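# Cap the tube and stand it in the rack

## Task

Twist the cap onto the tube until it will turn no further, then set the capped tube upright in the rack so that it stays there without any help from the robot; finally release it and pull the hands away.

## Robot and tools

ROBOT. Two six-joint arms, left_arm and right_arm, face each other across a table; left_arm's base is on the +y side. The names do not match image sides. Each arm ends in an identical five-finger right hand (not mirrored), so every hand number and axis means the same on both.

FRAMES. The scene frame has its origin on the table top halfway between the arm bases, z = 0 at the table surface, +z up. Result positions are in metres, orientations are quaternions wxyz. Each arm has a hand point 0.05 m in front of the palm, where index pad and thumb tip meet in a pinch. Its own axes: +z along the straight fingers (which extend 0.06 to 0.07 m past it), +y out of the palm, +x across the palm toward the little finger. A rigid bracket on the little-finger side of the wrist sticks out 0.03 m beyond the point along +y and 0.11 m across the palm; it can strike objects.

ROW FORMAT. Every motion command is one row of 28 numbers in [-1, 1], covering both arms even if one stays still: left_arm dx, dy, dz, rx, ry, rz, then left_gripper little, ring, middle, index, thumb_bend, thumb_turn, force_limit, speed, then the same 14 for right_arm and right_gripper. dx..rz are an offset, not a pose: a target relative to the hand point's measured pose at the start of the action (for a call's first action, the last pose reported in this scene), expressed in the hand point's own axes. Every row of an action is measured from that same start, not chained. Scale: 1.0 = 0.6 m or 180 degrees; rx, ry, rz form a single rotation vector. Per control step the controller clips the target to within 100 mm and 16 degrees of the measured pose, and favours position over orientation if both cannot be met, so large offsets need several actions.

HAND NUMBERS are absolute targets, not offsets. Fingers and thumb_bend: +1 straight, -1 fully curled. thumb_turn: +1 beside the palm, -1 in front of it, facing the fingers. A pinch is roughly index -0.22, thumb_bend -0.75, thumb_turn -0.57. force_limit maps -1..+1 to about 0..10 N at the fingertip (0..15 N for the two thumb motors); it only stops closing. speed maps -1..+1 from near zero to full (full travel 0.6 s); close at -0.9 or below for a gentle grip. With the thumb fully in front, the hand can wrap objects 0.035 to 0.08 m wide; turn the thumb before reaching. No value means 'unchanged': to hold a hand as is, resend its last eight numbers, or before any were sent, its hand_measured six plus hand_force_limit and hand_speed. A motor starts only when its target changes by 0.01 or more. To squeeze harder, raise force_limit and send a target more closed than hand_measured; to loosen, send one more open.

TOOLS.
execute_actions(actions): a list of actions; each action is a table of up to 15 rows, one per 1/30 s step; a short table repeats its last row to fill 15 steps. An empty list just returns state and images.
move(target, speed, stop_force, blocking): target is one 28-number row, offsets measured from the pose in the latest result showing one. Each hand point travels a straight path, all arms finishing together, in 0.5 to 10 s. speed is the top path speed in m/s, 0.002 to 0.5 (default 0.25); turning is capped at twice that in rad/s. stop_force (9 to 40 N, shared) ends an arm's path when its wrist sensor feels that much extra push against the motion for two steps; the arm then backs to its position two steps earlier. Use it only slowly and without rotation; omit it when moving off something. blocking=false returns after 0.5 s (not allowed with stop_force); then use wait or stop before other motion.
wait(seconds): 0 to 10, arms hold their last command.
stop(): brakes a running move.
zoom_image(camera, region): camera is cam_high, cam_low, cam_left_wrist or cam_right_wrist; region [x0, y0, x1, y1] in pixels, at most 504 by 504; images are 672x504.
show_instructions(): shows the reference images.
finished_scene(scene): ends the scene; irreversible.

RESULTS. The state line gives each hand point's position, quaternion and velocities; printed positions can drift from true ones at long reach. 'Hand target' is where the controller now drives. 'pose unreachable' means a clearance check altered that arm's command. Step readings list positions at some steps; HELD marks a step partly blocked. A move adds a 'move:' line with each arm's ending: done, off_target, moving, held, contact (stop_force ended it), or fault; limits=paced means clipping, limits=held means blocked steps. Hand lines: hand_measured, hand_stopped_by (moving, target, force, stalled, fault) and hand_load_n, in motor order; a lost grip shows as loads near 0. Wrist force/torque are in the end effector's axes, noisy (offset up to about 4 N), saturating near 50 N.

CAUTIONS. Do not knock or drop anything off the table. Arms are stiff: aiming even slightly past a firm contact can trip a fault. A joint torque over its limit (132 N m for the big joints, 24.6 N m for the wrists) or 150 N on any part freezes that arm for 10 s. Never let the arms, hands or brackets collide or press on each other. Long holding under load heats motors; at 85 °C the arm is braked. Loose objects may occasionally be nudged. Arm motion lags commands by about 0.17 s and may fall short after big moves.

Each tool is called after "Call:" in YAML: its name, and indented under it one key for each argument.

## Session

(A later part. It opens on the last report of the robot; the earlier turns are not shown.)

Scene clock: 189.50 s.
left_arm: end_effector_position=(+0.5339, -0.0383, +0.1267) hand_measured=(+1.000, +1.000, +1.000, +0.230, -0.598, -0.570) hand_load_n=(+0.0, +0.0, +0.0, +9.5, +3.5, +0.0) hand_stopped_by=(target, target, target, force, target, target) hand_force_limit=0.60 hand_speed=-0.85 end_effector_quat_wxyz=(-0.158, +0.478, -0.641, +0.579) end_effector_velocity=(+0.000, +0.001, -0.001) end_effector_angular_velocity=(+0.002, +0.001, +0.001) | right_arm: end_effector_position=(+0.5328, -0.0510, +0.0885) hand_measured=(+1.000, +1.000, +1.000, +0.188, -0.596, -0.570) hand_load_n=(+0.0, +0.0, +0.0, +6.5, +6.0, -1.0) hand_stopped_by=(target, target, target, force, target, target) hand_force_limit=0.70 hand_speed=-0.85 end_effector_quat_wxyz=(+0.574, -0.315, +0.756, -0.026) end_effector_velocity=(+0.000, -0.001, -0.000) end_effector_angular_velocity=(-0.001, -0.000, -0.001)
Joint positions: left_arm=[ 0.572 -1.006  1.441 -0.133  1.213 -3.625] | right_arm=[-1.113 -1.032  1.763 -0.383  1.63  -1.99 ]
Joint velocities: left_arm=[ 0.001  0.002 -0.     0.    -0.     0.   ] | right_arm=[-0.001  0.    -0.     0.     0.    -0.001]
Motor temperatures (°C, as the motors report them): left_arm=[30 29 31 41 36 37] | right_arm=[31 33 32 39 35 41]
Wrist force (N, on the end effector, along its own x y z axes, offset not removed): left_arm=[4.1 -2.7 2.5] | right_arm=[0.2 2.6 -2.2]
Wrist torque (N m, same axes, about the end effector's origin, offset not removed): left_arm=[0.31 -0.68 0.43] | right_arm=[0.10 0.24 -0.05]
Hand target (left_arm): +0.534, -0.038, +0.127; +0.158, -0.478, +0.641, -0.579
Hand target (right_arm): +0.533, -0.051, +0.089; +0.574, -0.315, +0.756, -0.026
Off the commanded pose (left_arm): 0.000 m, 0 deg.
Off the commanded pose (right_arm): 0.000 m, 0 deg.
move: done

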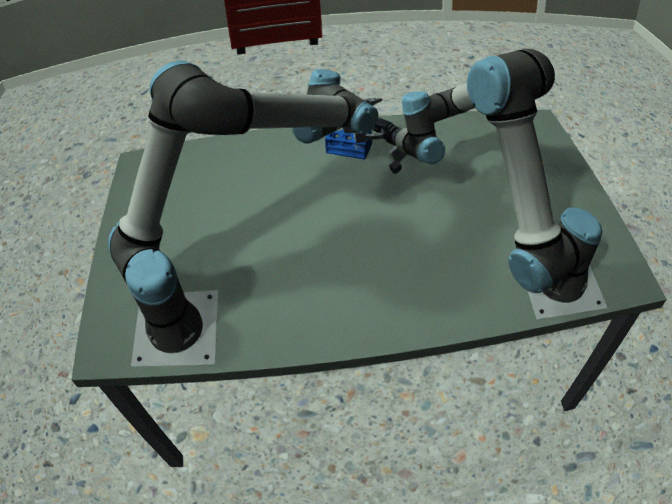

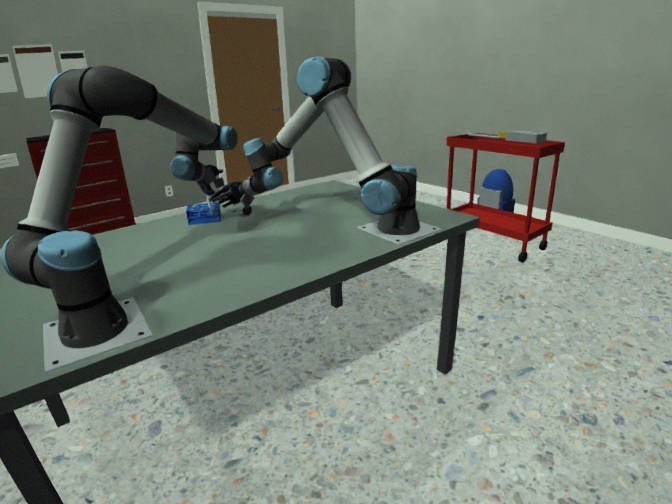

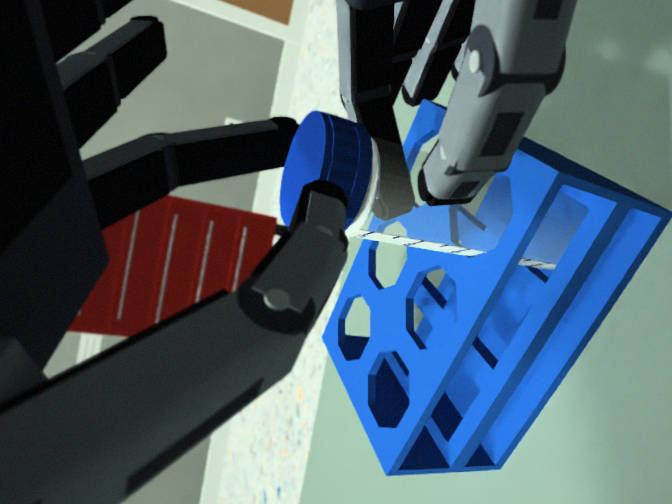

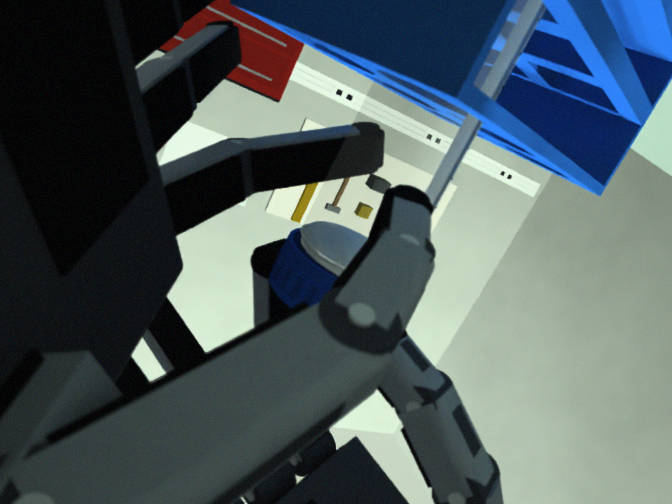

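Call:
move:
  target: [-0.019,-0.0098,0.0095,-0.12,0.296,0.092,1,1,1,-0.3,-0.6,-0.57,0.6,-0.85,0,0,0,0,0,0,1,1,1,-0.3,-0.6,-0.57,0.7,-0.85]

Call:
move:
  target: [-0.001,0.001,-0.0039,0,0,0,1,1,1,0.5,-0.6,-0.57,0.6,1,0,0,0,0,0,0,1,1,1,-0.3,-0.6,-0.57,0.7,-0.85]
  speed: 0.01

Call:
move:
  target: [0.0228,0.0102,0.0152,0.12,-0.296,-0.092,1,1,1,0.5,-0.6,-0.57,0.6,1,0,0,0,0,0,0,1,1,1,-0.3,-0.6,-0.57,0.7,-0.85]
  speed: 0.35

Call:
move:
  target: [0.002,-0.0016,0.0075,0,0,0,1,1,1,-0.3,-0.6,-0.57,0.6,-0.85,0,0,0,0,0,0,1,1,1,-0.3,-0.6,-0.57,0.7,-0.85]
  speed: 0.02

Call:
move:
  target: [-0.019,-0.0098,0.0095,-0.12,0.296,0.092,1,1,1,-0.3,-0.6,-0.57,0.6,-0.85,0,0,0,0,0,0,1,1,1,-0.3,-0.6,-0.57,0.7,-0.85]

Call:
move:
  target: [-0.001,0.001,-0.0039,0,0,0,1,1,1,0.5,-0.6,-0.57,0.6,1,0,0,0,0,0,0,1,1,1,-0.3,-0.6,-0.57,0.7,-0.85]
  speed: 0.01

Call:
move:
  target: [0.0246,0.0057,0.0138,0.12,-0.296,-0.092,1,1,1,0.5,-0.6,-0.57,0.6,1,0,0,0,0,0,0,1,1,1,-0.3,-0.6,-0.57,0.7,-0.85]
  speed: 0.35

Call:
move:
  target: [0.0007,-0.0016,0.0062,0,0,0,1,1,1,-0.3,-0.6,-0.57,0.6,-0.85,0,0,0,0,0,0,1,1,1,-0.3,-0.6,-0.57,0.7,-0.85]
  speed: 0.02

Call:
move:
  target: [-0.019,-0.0098,0.0095,-0.12,0.296,0.092,1,1,1,-0.3,-0.6,-0.57,0.6,-0.85,0,0,0,0,0,0,1,1,1,-0.3,-0.6,-0.57,0.7,-0.85]

Scene clock: 206.37 s.
left_arm: end_effector_position=(+0.5463, -0.0321, +0.1265) hand_measured=(+1.000, +1.000, +1.000, +0.230, -0.598, -0.570) hand_load_n=(+0.0, +0.0, +0.0, +10.0, +4.0, -0.5) hand_stopped_by=(target, target, target, force, target, target) hand_force_limit=0.60 hand_speed=-0.85 end_effector_quat_wxyz=(+0.154, +0.097, -0.796, +0.578) end_effector_velocity=(+0.001, +0.000, +0.001) end_effector_angular_velocity=(+0.010, +0.001, -0.011) | right_arm: end_effector_position=(+0.5328, -0.0510, +0.0885) hand_measured=(+1.000, +1.000, +1.000, +0.188, -0.596, -0.570) hand_load_n=(+0.0, +0.0, +0.0, +6.5, +5.0, -1.5) hand_stopped_by=(target, target, target, force, target, target) hand_force_limit=0.70 hand_speed=-0.85 end_effector_quat_wxyz=(+0.574, -0.315, +0.756, -0.026) end_effector_velocity=(+0.000, -0.000, +0.000) end_effector_angular_velocity=(-0.000, +0.001, -0.000)
Joint positions: left_arm=[ 0.939 -0.647  0.827  0.349  2.543 -3.073] | right_arm=[-1.113 -1.032  1.763 -0.383  1.63  -1.99 ]
Joint velocities: left_arm=[ 0.002  0.019 -0.039  0.045  0.008  0.023] | right_arm=[-0.    -0.     0.     0.001 -0.     0.   ]
Motor temperatures (°C, as the motors report them): left_arm=[30 29 31 41 36 37] | right_arm=[31 33 32 39 35 41]
Wrist force (N, on the end effector, along its own x y z axes, offset not removed): left_arm=[1.0 -4.5 -3.1] | right_arm=[3.3 -1.6 -3.3]
Wrist torque (N m, same axes, about the end effector's origin, offset not removed): left_arm=[0.39 -0.34 0.22] | right_arm=[0.17 -0.09 0.11]
Hand target (left_arm): +0.546, -0.032, +0.126; -0.154, -0.097, +0.796, -0.577
Hand target (right_arm): +0.533, -0.051, +0.089; +0.574, -0.315, +0.756, -0.026
Off the commanded pose (left_arm): 0.000 m, 0 deg.
Off the commanded pose (right_arm): 0.000 m, 0 deg.
move: done

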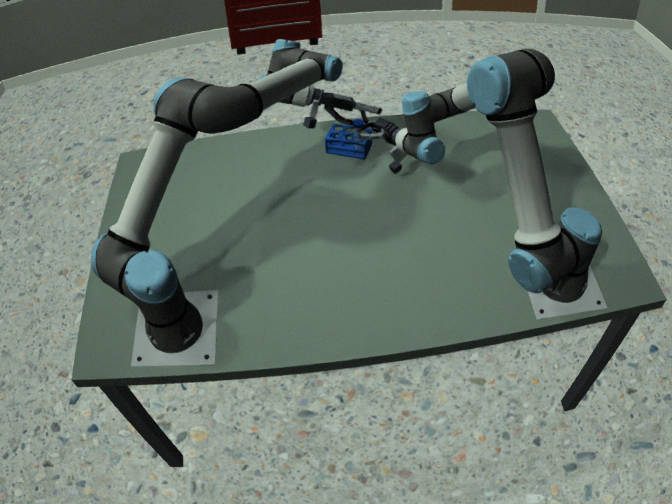

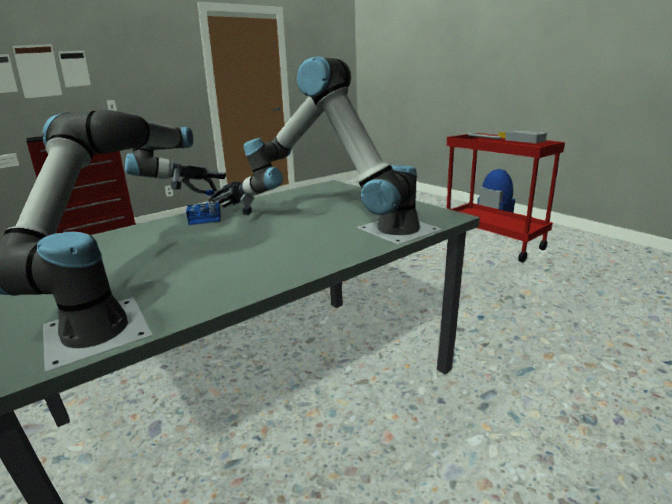

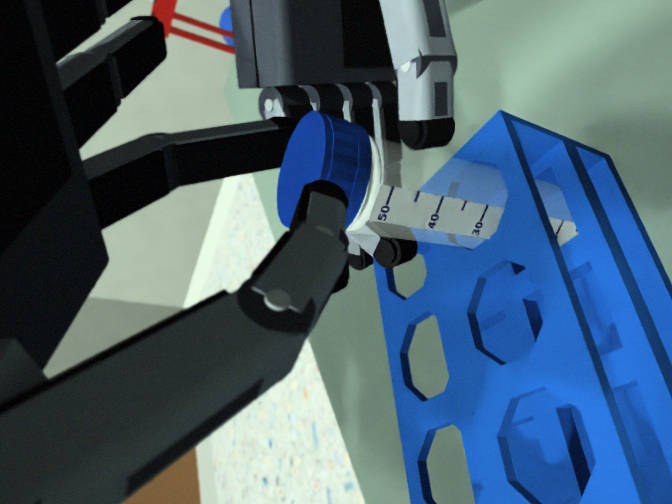

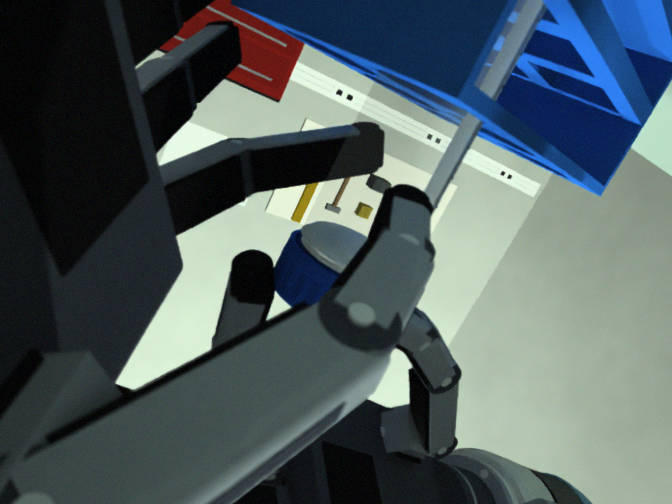

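Scene clock: 207.07 s.
left_arm: end_effector_position=(+0.5470, -0.0298, +0.1264) hand_measured=(+1.000, +1.000, +1.000, +0.500, -0.600, -0.570) hand_load_n=(+0.0, +0.0, +0.0, +0.0, +0.0, +0.0) hand_stopped_by=(target, target, target, target, target, target) hand_force_limit=0.60 hand_speed=1.00 end_effector_quat_wxyz=(+0.154, +0.097, -0.796, +0.578) end_effector_velocity=(-0.000, +0.000, -0.000) end_effector_angular_velocity=(-0.000, -0.000, -0.001) | right_arm: end_effector_position=(+0.5328, -0.0510, +0.0885) hand_measured=(+1.000, +1.000, +1.000, +0.188, -0.596, -0.570) hand_load_n=(+0.0, +0.0, +0.0, +7.5, +4.0, -1.0) hand_stopped_by=(target, target, target, force, target, target) hand_force_limit=0.70 hand_speed=-0.85 end_effector_quat_wxyz=(+0.574, -0.315, +0.756, -0.026) end_effector_velocity=(+0.000, -0.000, +0.000) end_effector_angular_velocity=(+0.000, -0.001, -0.000)
Joint positions: left_arm=[ 0.943 -0.648  0.829  0.35   2.546 -3.07 ] | right_arm=[-1.113 -1.032  1.763 -0.383  1.63  -1.99 ]
Joint velocities: left_arm=[ 0.    -0.     0.001 -0.     0.001  0.001] | right_arm=[-0.001  0.    -0.    -0.001 -0.    -0.   ]
Motor temperatures (°C, as the motors report them): left_arm=[30 29 31 41 36 37] | right_arm=[31 33 32 39 35 41]
Wrist force (N, on the end effector, along its own x y z axes, offset not removed): left_arm=[2.3 1.6 0.9] | right_arm=[-0.9 -0.2 -0.7]
Wrist torque (N m, same axes, about the end effector's origin, offset not removed): left_arm=[0.24 -0.59 0.32] | right_arm=[0.11 0.15 -0.20]
Hand target (left_arm): +0.547, -0.030, +0.126; -0.154, -0.097, +0.796, -0.578
Hand target (right_arm): +0.533, -0.051, +0.089; +0.574, -0.315, +0.756, -0.026
Off the commanded pose (left_arm): 0.000 m, 0 deg.
Off the commanded pose (right_arm): 0.000 m, 0 deg.
move: done

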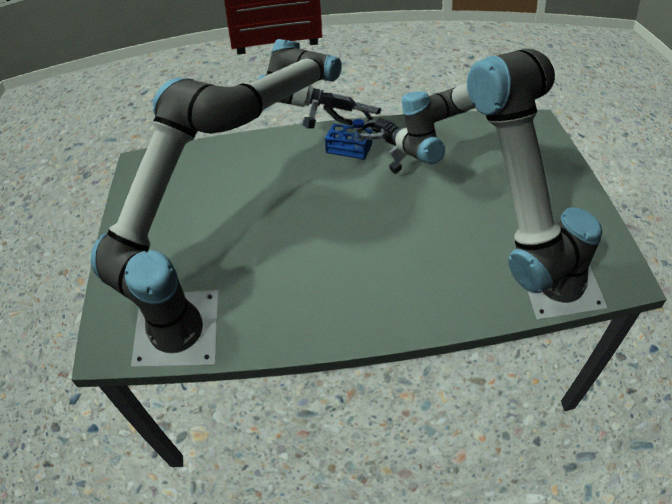

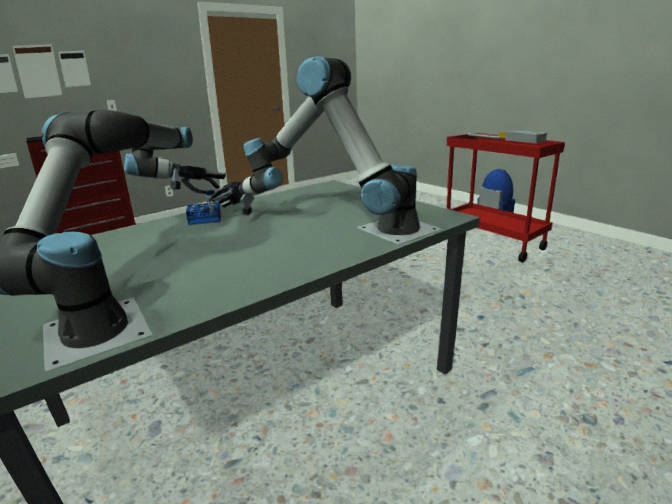

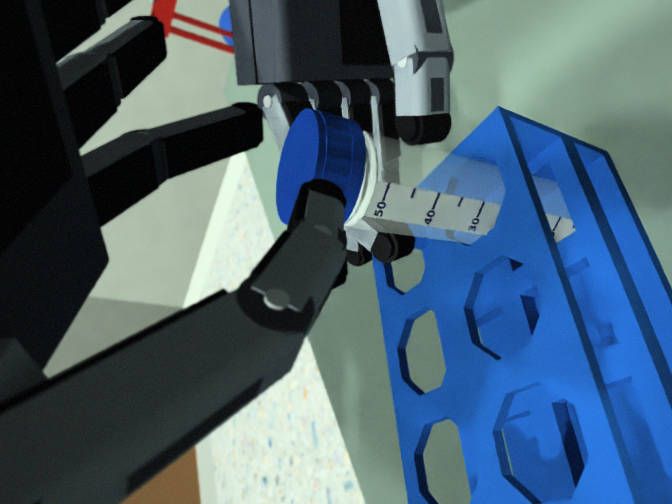

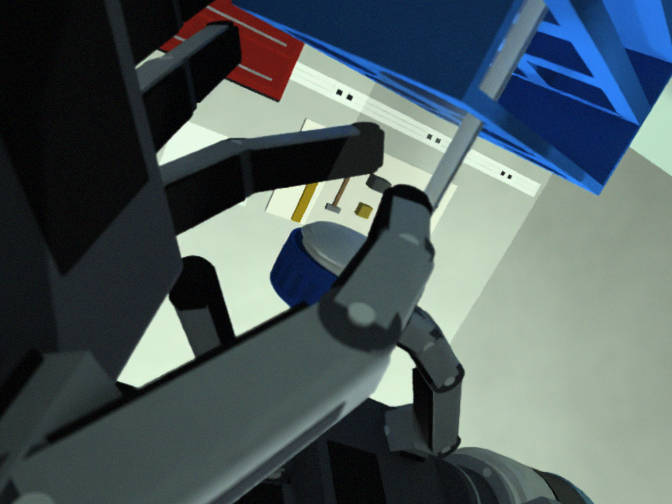

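Scene clock: 209.17 s.
left_arm: end_effector_position=(+0.5309, -0.0359, +0.1232) hand_measured=(+1.000, +1.000, +1.000, +0.500, -0.600, -0.570) hand_load_n=(+0.0, +0.0, +0.0, +0.0, +0.0, +0.0) hand_stopped_by=(target, target, target, target, target, target) hand_force_limit=0.60 hand_speed=1.00 end_effector_quat_wxyz=(-0.158, +0.478, -0.641, +0.580) end_effector_velocity=(+0.000, -0.000, -0.001) end_effector_angular_velocity=(+0.003, +0.001, +0.011) | right_arm: end_effector_position=(+0.5328, -0.0510, +0.0885) hand_measured=(+1.000, +1.000, +1.000, +0.188, -0.596, -0.570) hand_load_n=(+0.0, +0.0, +0.0, +7.5, +4.0, -1.0) hand_stopped_by=(target, target, target, force, target, target) hand_force_limit=0.70 hand_speed=-0.85 end_effector_quat_wxyz=(+0.574, -0.315, +0.756, -0.026) end_effector_velocity=(-0.000, +0.001, -0.000) end_effector_angular_velocity=(-0.000, +0.000, +0.001)
Joint positions: left_arm=[ 0.57  -1.011  1.46  -0.147  1.21  -3.626] | right_arm=[-1.113 -1.032  1.763 -0.383  1.63  -1.99 ]
Joint velocities: left_arm=[-0.004  0.004 -0.004  0.005 -0.014 -0.004] | right_arm=[ 0.001  0.001  0.    -0.    -0.    -0.   ]
Motor temperatures (°C, as the motors report them): left_arm=[30 29 31 41 36 37] | right_arm=[31 33 32 39 35 41]
Wrist force (N, on the end effector, along its own x y z axes, offset not removed): left_arm=[1.7 0.7 1.0] | right_arm=[-1.0 -0.3 0.3]
Wrist torque (N m, same axes, about the end effector's origin, offset not removed): left_arm=[0.12 -0.49 0.30] | right_arm=[-0.05 0.09 -0.13]
Hand target (left_arm): +0.531, -0.036, +0.123; +0.158, -0.478, +0.641, -0.580
Hand target (right_arm): +0.533, -0.051, +0.089; +0.574, -0.315, +0.756, -0.026
Off the commanded pose (left_arm): 0.000 m, 0 deg.
Off the commanded pose (right_arm): 0.000 m, 0 deg.
move: done

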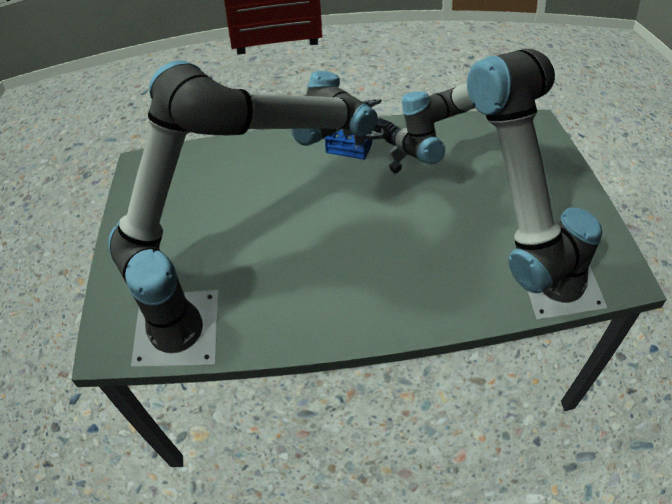

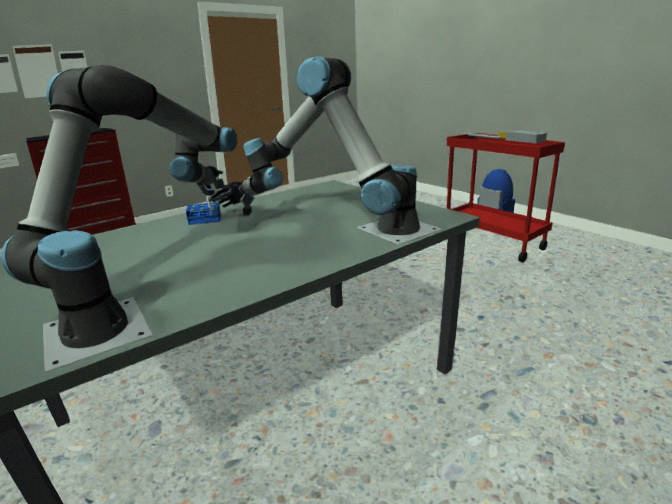

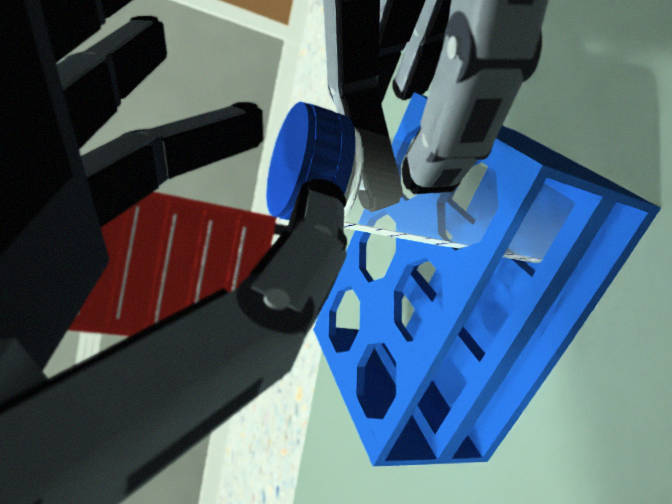

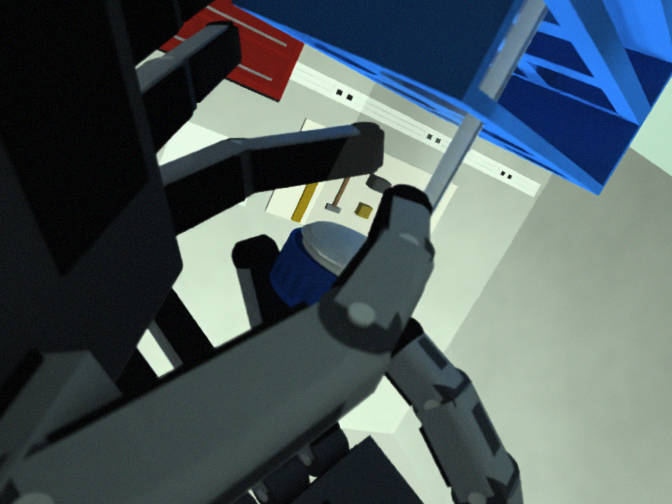

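Scene clock: 210.50 s.
left_arm: end_effector_position=(+0.5342, -0.0394, +0.1233) hand_measured=(+1.000, +1.000, +1.000, +0.238, -0.598, -0.570) hand_load_n=(+0.0, +0.0, +0.0, +9.5, +3.5, +0.0) hand_stopped_by=(target, target, target, force, target, target) hand_force_limit=0.60 hand_speed=-0.85 end_effector_quat_wxyz=(-0.158, +0.478, -0.641, +0.580) end_effector_velocity=(+0.000, +0.000, -0.000) end_effector_angular_velocity=(-0.000, -0.000, +0.000) | right_arm: end_effector_position=(+0.5328, -0.0510, +0.0885) hand_measured=(+1.000, +1.000, +1.000, +0.188, -0.596, -0.570) hand_load_n=(+0.0, +0.0, +0.0, +7.0, +4.5, -1.5) hand_stopped_by=(target, target, target, force, target, target) hand_force_limit=0.70 hand_speed=-0.85 end_effector_quat_wxyz=(+0.574, -0.315, +0.756, -0.026) end_effector_velocity=(+0.000, -0.000, +0.001) end_effector_angular_velocity=(+0.001, -0.001, -0.000)
Joint positions: left_arm=[ 0.571 -1.001  1.442 -0.141  1.212 -3.626] | right_arm=[-1.113 -1.032  1.763 -0.383  1.63  -1.99 ]
Joint velocities: left_arm=[ 0.     0.001 -0.    -0.001  0.     0.   ] | right_arm=[-0.    -0.     0.    -0.001 -0.     0.   ]
Motor temperatures (°C, as the motors report them): left_arm=[30 29 31 41 36 37] | right_arm=[31 33 32 39 35 41]
Wrist force (N, on the end effector, along its own x y z axes, offset not removed): left_arm=[3.3 -4.2 1.5] | right_arm=[2.1 2.3 1.4]
Wrist torque (N m, same axes, about the end effector's origin, offset not removed): left_arm=[0.01 -0.64 0.28] | right_arm=[0.23 -0.11 -0.03]
Hand target (left_arm): +0.534, -0.039, +0.123; +0.158, -0.478, +0.641, -0.580
Hand target (right_arm): +0.533, -0.051, +0.089; +0.574, -0.315, +0.756, -0.026
Off the commanded pose (left_arm): 0.000 m, 0 deg.
Off the commanded pose (right_arm): 0.000 m, 0 deg.
move: done

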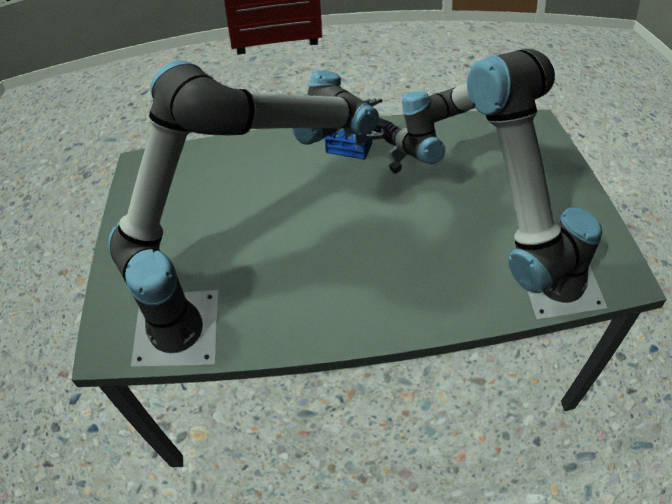

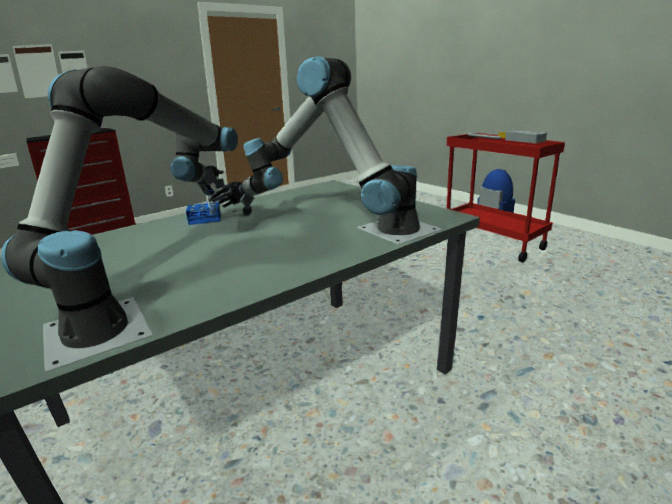

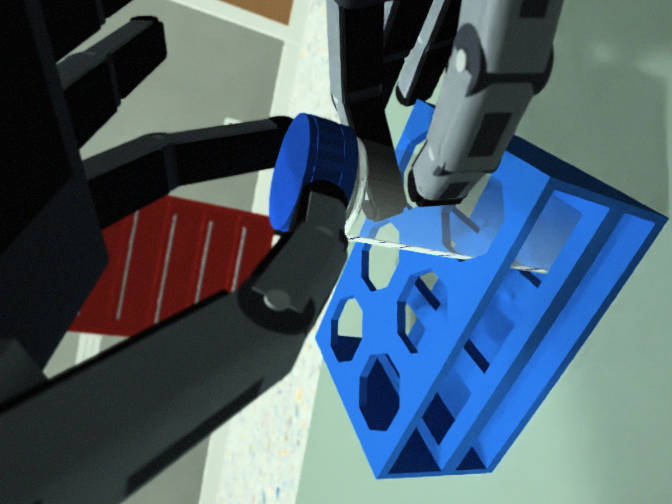

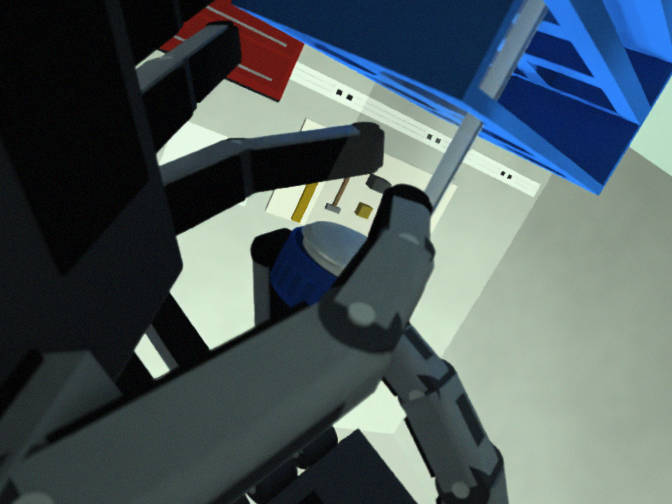

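Scene clock: 213.20 s.
left_arm: end_effector_position=(+0.5465, -0.0332, +0.1230) hand_measured=(+1.000, +1.000, +1.000, +0.238, -0.598, -0.570) hand_load_n=(+0.0, +0.0, +0.0, +8.0, +5.0, -2.5) hand_stopped_by=(target, target, target, force, target, target) hand_force_limit=0.60 hand_speed=-0.85 end_effector_quat_wxyz=(+0.154, +0.097, -0.795, +0.578) end_effector_velocity=(-0.000, -0.001, -0.002) end_effector_angular_velocity=(+0.012, +0.004, -0.013) | right_arm: end_effector_position=(+0.5328, -0.0510, +0.0885) hand_measured=(+1.000, +1.000, +1.000, +0.188, -0.598, -0.570) hand_load_n=(+0.0, +0.0, +0.0, +8.5, +3.0, -1.5) hand_stopped_by=(target, target, target, force, target, target) hand_force_limit=0.70 hand_speed=-0.85 end_effector_quat_wxyz=(+0.574, -0.315, +0.756, -0.026) end_effector_velocity=(-0.000, +0.000, -0.000) end_effector_angular_velocity=(+0.000, +0.001, -0.000)
Joint positions: left_arm=[ 0.938 -0.644  0.831  0.339  2.542 -3.075] | right_arm=[-1.113 -1.032  1.763 -0.383  1.63  -1.99 ]
Joint velocities: left_arm=[ 0.     0.022 -0.038  0.046  0.008  0.022] | right_arm=[ 0.     0.    -0.     0.001  0.     0.   ]
Motor temperatures (°C, as the motors report them): left_arm=[30 29 31 41 36 37] | right_arm=[31 33 32 39 35 41]
Wrist force (N, on the end effector, along its own x y z axes, offset not removed): left_arm=[7.2 -2.7 -5.7] | right_arm=[3.4 -3.7 1.5]
Wrist torque (N m, same axes, about the end effector's origin, offset not removed): left_arm=[0.30 -0.49 0.28] | right_arm=[0.21 0.00 -0.03]
Hand target (left_arm): +0.547, -0.033, +0.123; -0.154, -0.097, +0.796, -0.578
Hand target (right_arm): +0.533, -0.051, +0.089; +0.574, -0.315, +0.756, -0.026
Off the commanded pose (left_arm): 0.000 m, 0 deg.
Off the commanded pose (right_arm): 0.000 m, 0 deg.
move: done

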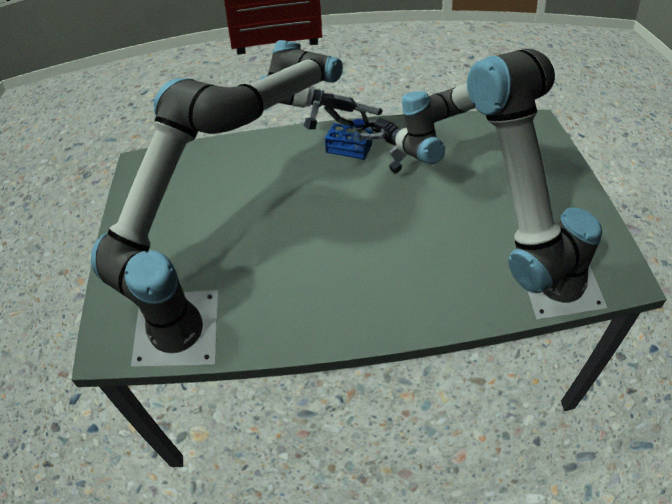

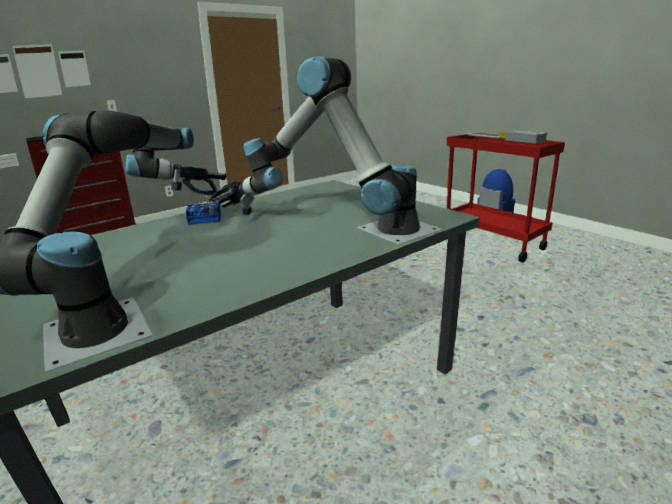

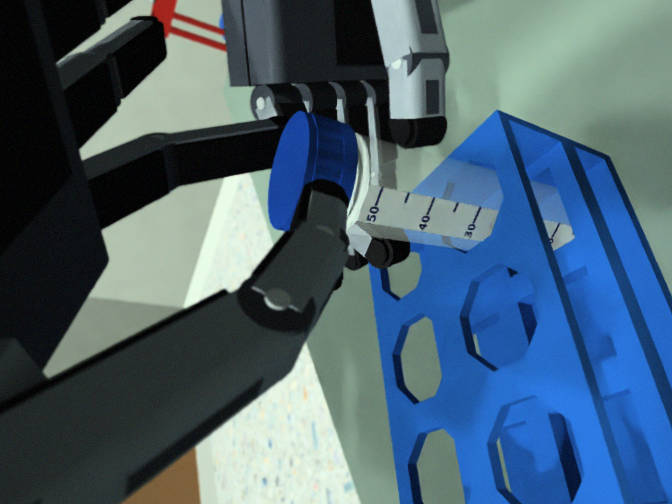

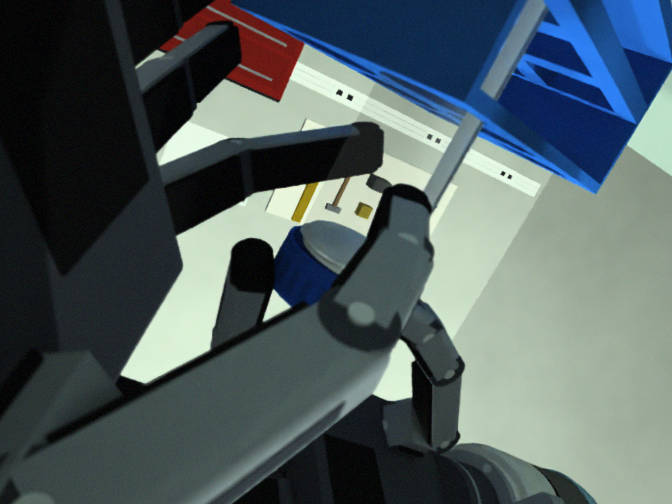

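Scene clock: 213.90 s.
left_arm: end_effector_position=(+0.5472, -0.0309, +0.1229) hand_measured=(+1.000, +1.000, +1.000, +0.500, -0.600, -0.570) hand_load_n=(+0.0, +0.0, +0.0, +0.0, +0.0, +0.0) hand_stopped_by=(target, target, target, target, target, target) hand_force_limit=0.60 hand_speed=1.00 end_effector_quat_wxyz=(+0.154, +0.097, -0.795, +0.578) end_effector_velocity=(+0.000, +0.001, -0.000) end_effector_angular_velocity=(+0.000, +0.000, -0.001) | right_arm: end_effector_position=(+0.5328, -0.0510, +0.0885) hand_measured=(+1.000, +1.000, +1.000, +0.188, -0.598, -0.570) hand_load_n=(+0.0, +0.0, +0.0, +7.5, +4.5, -0.5) hand_stopped_by=(target, target, target, force, target, target) hand_force_limit=0.70 hand_speed=-0.85 end_effector_quat_wxyz=(+0.574, -0.315, +0.756, -0.026) end_effector_velocity=(-0.000, +0.001, +0.001) end_effector_angular_velocity=(+0.000, -0.002, +0.001)
Joint positions: left_arm=[ 0.942 -0.645  0.833  0.34   2.545 -3.072] | right_arm=[-1.113 -1.032  1.763 -0.383  1.63  -1.99 ]
Joint velocities: left_arm=[0.001 0.001 0.    0.001 0.001 0.001] | right_arm=[ 0.001 -0.     0.    -0.001  0.    -0.   ]
Motor temperatures (°C, as the motors report them): left_arm=[30 29 31 41 36 37] | right_arm=[31 33 32 39 35 41]
Wrist force (N, on the end effector, along its own x y z axes, offset not removed): left_arm=[3.4 2.5 0.6] | right_arm=[0.4 -0.4 -1.3]
Wrist torque (N m, same axes, about the end effector's origin, offset not removed): left_arm=[0.43 -0.71 0.35] | right_arm=[0.16 0.05 -0.07]
Hand target (left_arm): +0.547, -0.031, +0.123; -0.154, -0.097, +0.795, -0.578
Hand target (right_arm): +0.533, -0.051, +0.089; +0.574, -0.315, +0.756, -0.026
Off the commanded pose (left_arm): 0.000 m, 0 deg.
Off the commanded pose (right_arm): 0.000 m, 0 deg.
move: done

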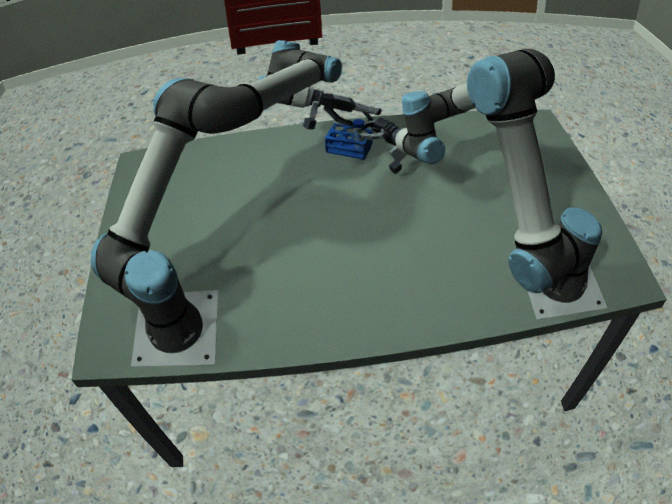

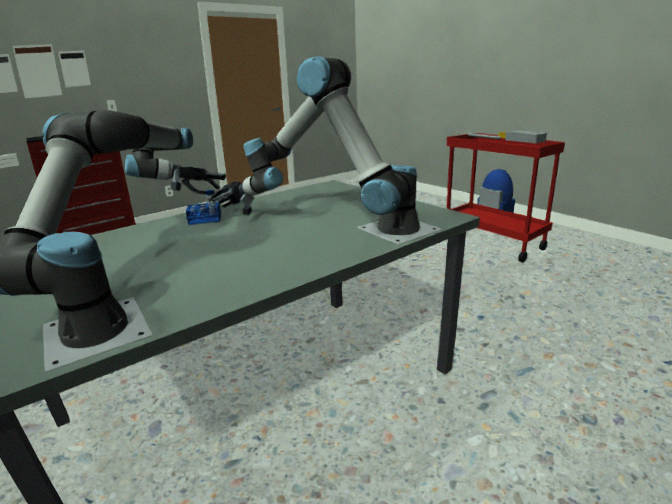

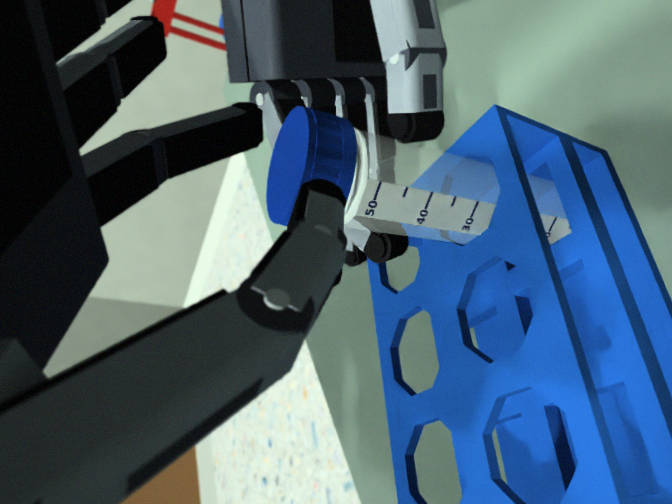

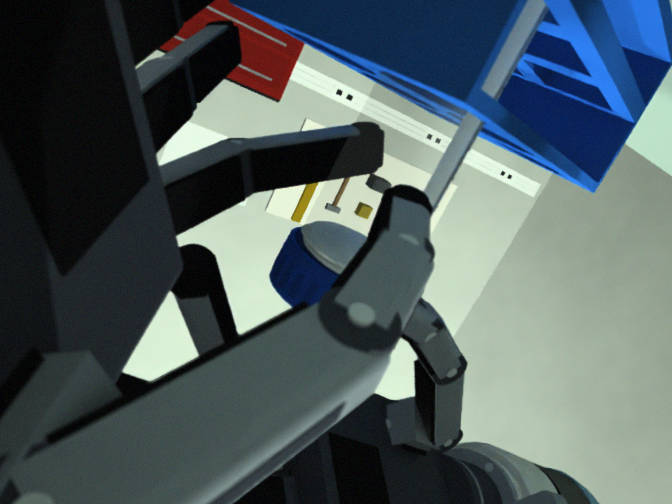

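Scene clock: 216.00 s.
left_arm: end_effector_position=(+0.5311, -0.0370, +0.1227) hand_measured=(+1.000, +1.000, +1.000, +0.500, -0.600, -0.570) hand_load_n=(+0.0, +0.0, +0.0, +0.0, +0.0, +0.0) hand_stopped_by=(target, target, target, target, target, target) hand_force_limit=0.60 hand_speed=1.00 end_effector_quat_wxyz=(-0.157, +0.478, -0.640, +0.580) end_effector_velocity=(+0.001, +0.001, -0.000) end_effector_angular_velocity=(+0.003, +0.001, +0.012) | right_arm: end_effector_position=(+0.5328, -0.0510, +0.0885) hand_measured=(+1.000, +1.000, +1.000, +0.188, -0.598, -0.570) hand_load_n=(+0.0, +0.0, +0.0, +7.5, +4.5, -0.5) hand_stopped_by=(target, target, target, force, target, target) hand_force_limit=0.70 hand_speed=-0.85 end_effector_quat_wxyz=(+0.574, -0.315, +0.756, -0.026) end_effector_velocity=(+0.000, -0.001, -0.000) end_effector_angular_velocity=(-0.001, +0.001, -0.001)
Joint positions: left_arm=[ 0.569 -1.009  1.458 -0.149  1.21  -3.627] | right_arm=[-1.113 -1.032  1.763 -0.383  1.63  -1.99 ]
Joint velocities: left_arm=[-0.003  0.003 -0.005  0.006 -0.014 -0.004] | right_arm=[-0.001  0.    -0.     0.001  0.    -0.   ]
Motor temperatures (°C, as the motors report them): left_arm=[30 29 31 41 36 37] | right_arm=[31 33 32 39 35 41]
Wrist force (N, on the end effector, along its own x y z axes, offset not removed): left_arm=[3.4 0.8 1.6] | right_arm=[0.0 0.4 -1.7]
Wrist torque (N m, same axes, about the end effector's origin, offset not removed): left_arm=[0.06 -0.69 0.31] | right_arm=[0.24 0.04 -0.05]
Hand target (left_arm): +0.531, -0.037, +0.123; +0.158, -0.478, +0.640, -0.580
Hand target (right_arm): +0.533, -0.051, +0.089; +0.574, -0.315, +0.756, -0.026
Off the commanded pose (left_arm): 0.000 m, 0 deg.
Off the commanded pose (right_arm): 0.000 m, 0 deg.
move: done

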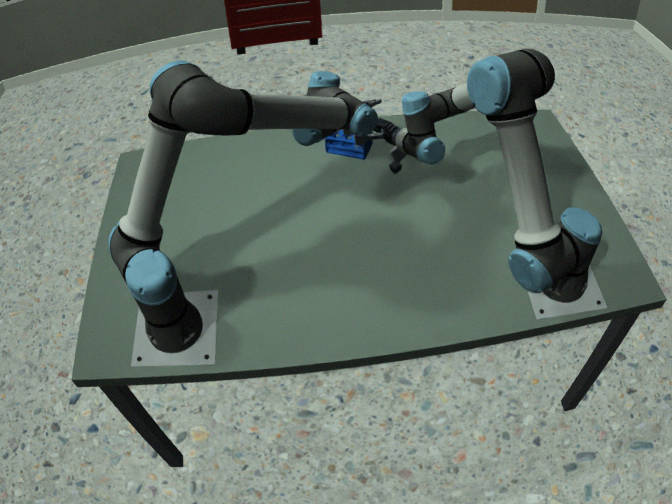

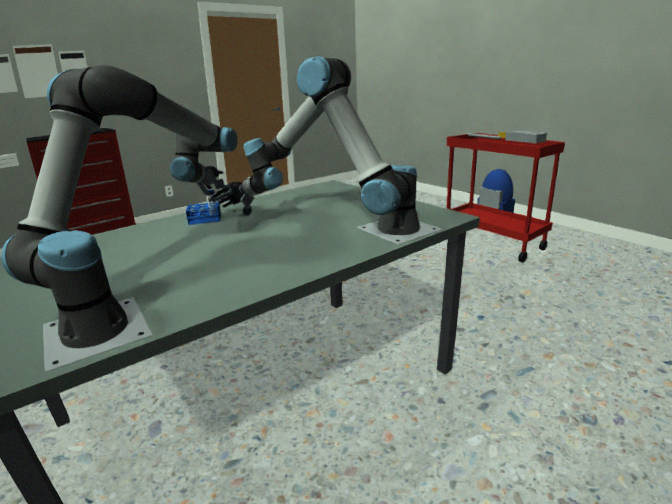

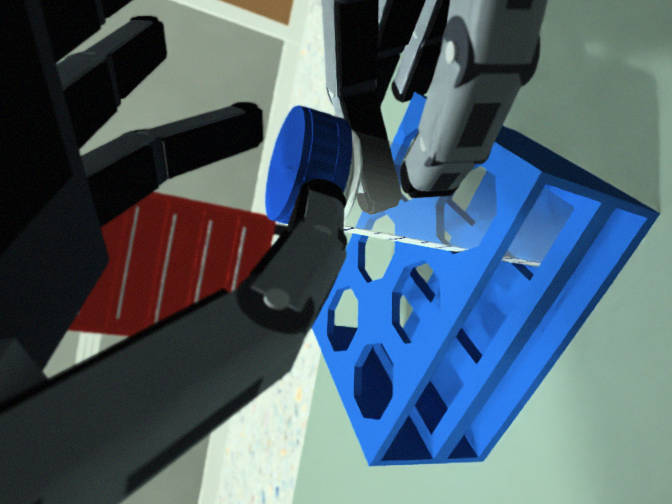

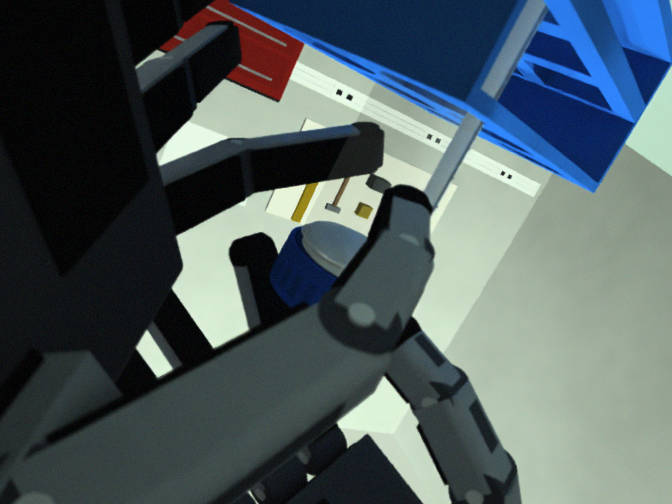

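Scene clock: 217.30 s.
left_arm: end_effector_position=(+0.5342, -0.0394, +0.1227) hand_measured=(+1.000, +1.000, +1.000, +0.246, -0.598, -0.570) hand_load_n=(+0.0, +0.0, +0.0, +8.0, +3.5, -0.5) hand_stopped_by=(target, target, target, force, target, target) hand_force_limit=0.60 hand_speed=-0.85 end_effector_quat_wxyz=(-0.157, +0.478, -0.640, +0.580) end_effector_velocity=(-0.001, -0.001, +0.000) end_effector_angular_velocity=(-0.001, -0.001, -0.001) | right_arm: end_effector_position=(+0.5328, -0.0510, +0.0885) hand_measured=(+1.000, +1.000, +1.000, +0.188, -0.598, -0.570) hand_load_n=(+0.0, +0.0, +0.0, +7.5, +4.0, -0.5) hand_stopped_by=(target, target, target, force, target, target) hand_force_limit=0.70 hand_speed=-0.85 end_effector_quat_wxyz=(+0.574, -0.315, +0.756, -0.026) end_effector_velocity=(-0.000, +0.000, -0.000) end_effector_angular_velocity=(-0.001, +0.001, +0.000)
Joint positions: left_arm=[ 0.571 -1.     1.444 -0.144  1.212 -3.626] | right_arm=[-1.113 -1.032  1.763 -0.383  1.63  -1.99 ]
Joint velocities: left_arm=[-0.002  0.001 -0.001 -0.001 -0.     0.   ] | right_arm=[ 0.     0.    -0.     0.001 -0.    -0.   ]
Motor temperatures (°C, as the motors report them): left_arm=[30 29 31 41 36 37] | right_arm=[31 33 32 39 35 41]
Wrist force (N, on the end effector, along its own x y z axes, offset not removed): left_arm=[3.0 -0.6 0.6] | right_arm=[-1.1 2.5 1.7]
Wrist torque (N m, same axes, about the end effector's origin, offset not removed): left_arm=[0.38 -0.55 0.37] | right_arm=[0.39 0.25 -0.13]
Hand target (left_arm): +0.534, -0.039, +0.123; +0.157, -0.478, +0.640, -0.580
Hand target (right_arm): +0.533, -0.051, +0.089; +0.574, -0.315, +0.756, -0.026
Off the commanded pose (left_arm): 0.000 m, 0 deg.
Off the commanded pose (right_arm): 0.000 m, 0 deg.
move: done

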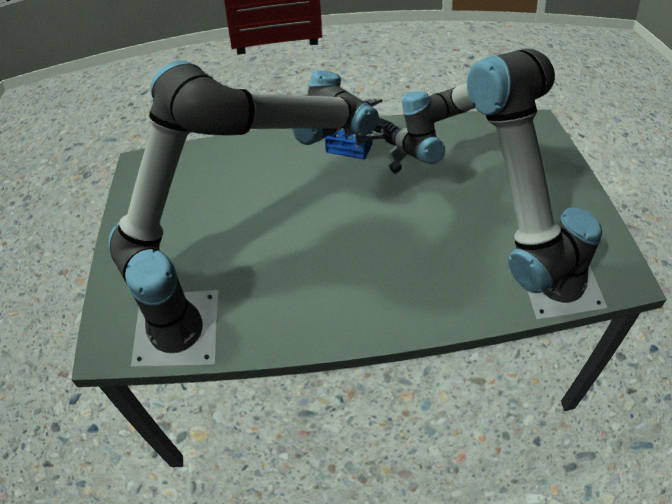

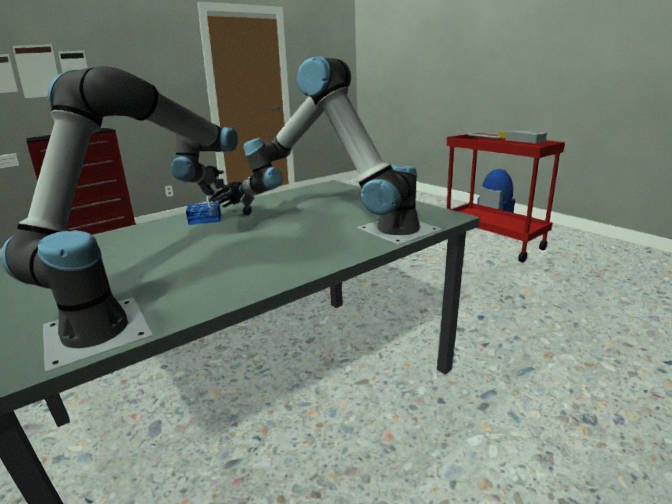

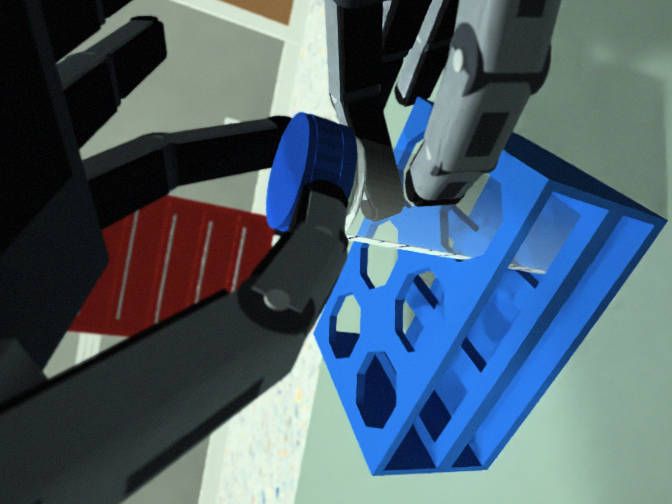

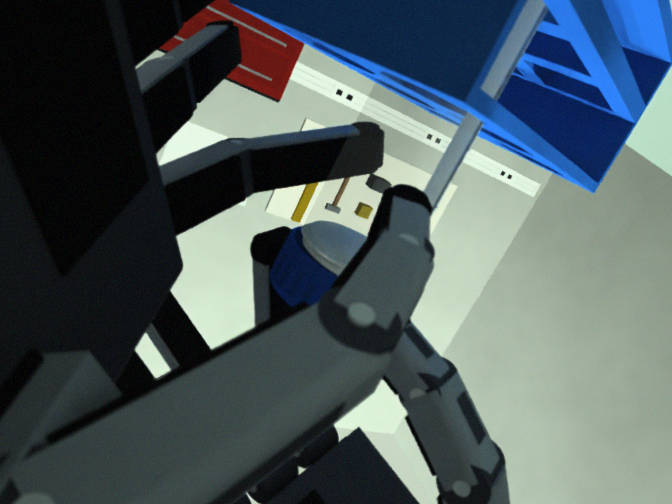

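Scene clock: 220.00 s.
left_arm: end_effector_position=(+0.5465, -0.0333, +0.1225) hand_measured=(+1.000, +1.000, +1.000, +0.246, -0.598, -0.570) hand_load_n=(+0.0, +0.0, +0.0, +7.0, +5.5, -2.5) hand_stopped_by=(target, target, target, force, target, target) hand_force_limit=0.60 hand_speed=-0.85 end_effector_quat_wxyz=(+0.154, +0.097, -0.795, +0.579) end_effector_velocity=(+0.001, +0.000, +0.000) end_effector_angular_velocity=(+0.010, +0.001, -0.011) | right_arm: end_effector_position=(+0.5328, -0.0510, +0.0885) hand_measured=(+1.000, +1.000, +1.000, +0.188, -0.598, -0.570) hand_load_n=(+0.0, +0.0, +0.0, +9.0, +3.0, -1.5) hand_stopped_by=(target, target, target, force, target, target) hand_force_limit=0.70 hand_speed=-0.85 end_effector_quat_wxyz=(+0.574, -0.315, +0.756, -0.026) end_effector_velocity=(+0.000, -0.000, +0.001) end_effector_angular_velocity=(+0.000, -0.001, -0.001)
Joint positions: left_arm=[ 0.938 -0.645  0.834  0.334  2.542 -3.077] | right_arm=[-1.113 -1.032  1.763 -0.383  1.63  -1.99 ]
Joint velocities: left_arm=[ 0.002  0.019 -0.038  0.044  0.008  0.022] | right_arm=[-0.001 -0.001 -0.     0.    -0.    -0.   ]
Motor temperatures (°C, as the motors report them): left_arm=[30 29 31 41 36 37] | right_arm=[31 33 32 39 35 41]
Wrist force (N, on the end effector, along its own x y z axes, offset not removed): left_arm=[5.7 -2.7 -2.4] | right_arm=[2.5 -2.8 1.5]
Wrist torque (N m, same axes, about the end effector's origin, offset not removed): left_arm=[-0.09 -0.35 0.22] | right_arm=[0.24 -0.12 0.06]
Hand target (left_arm): +0.547, -0.033, +0.122; -0.154, -0.096, +0.795, -0.579
Hand target (right_arm): +0.533, -0.051, +0.089; +0.574, -0.315, +0.756, -0.026
Off the commanded pose (left_arm): 0.000 m, 0 deg.
Off the commanded pose (right_arm): 0.000 m, 0 deg.
move: done

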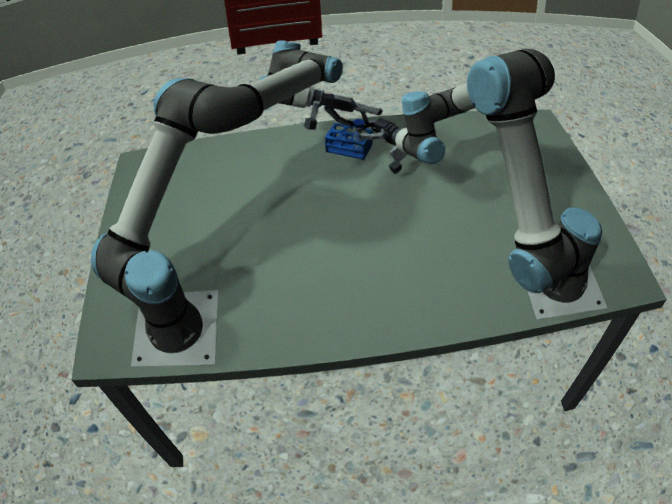

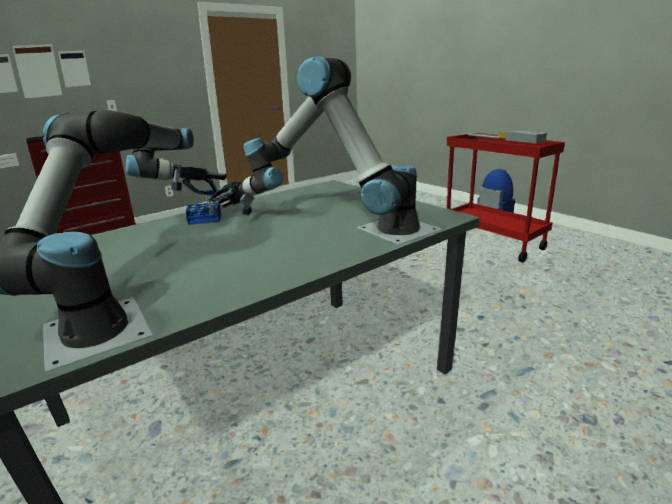

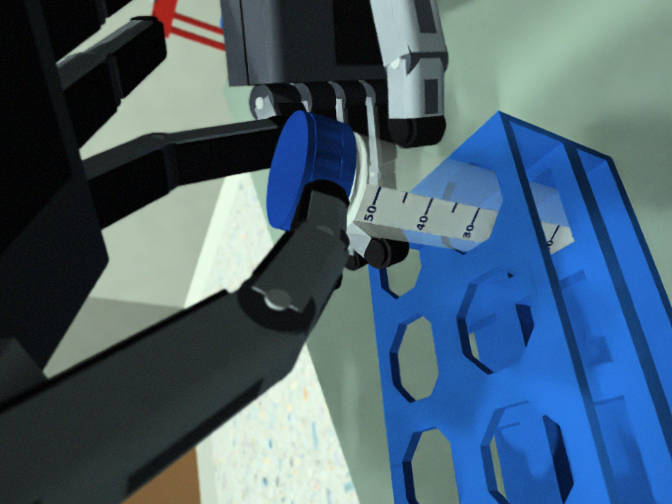

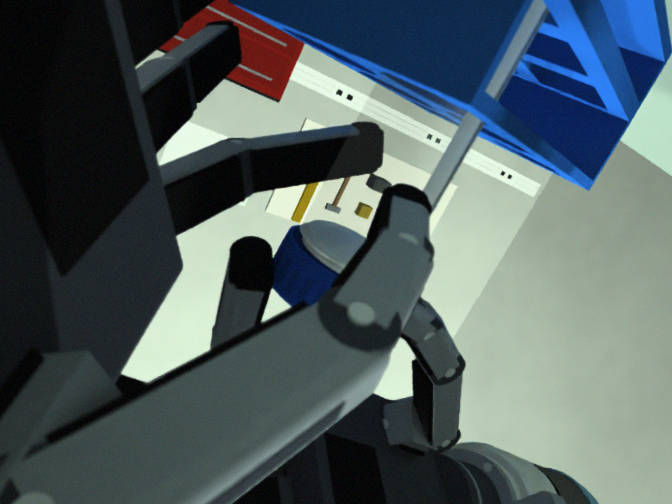

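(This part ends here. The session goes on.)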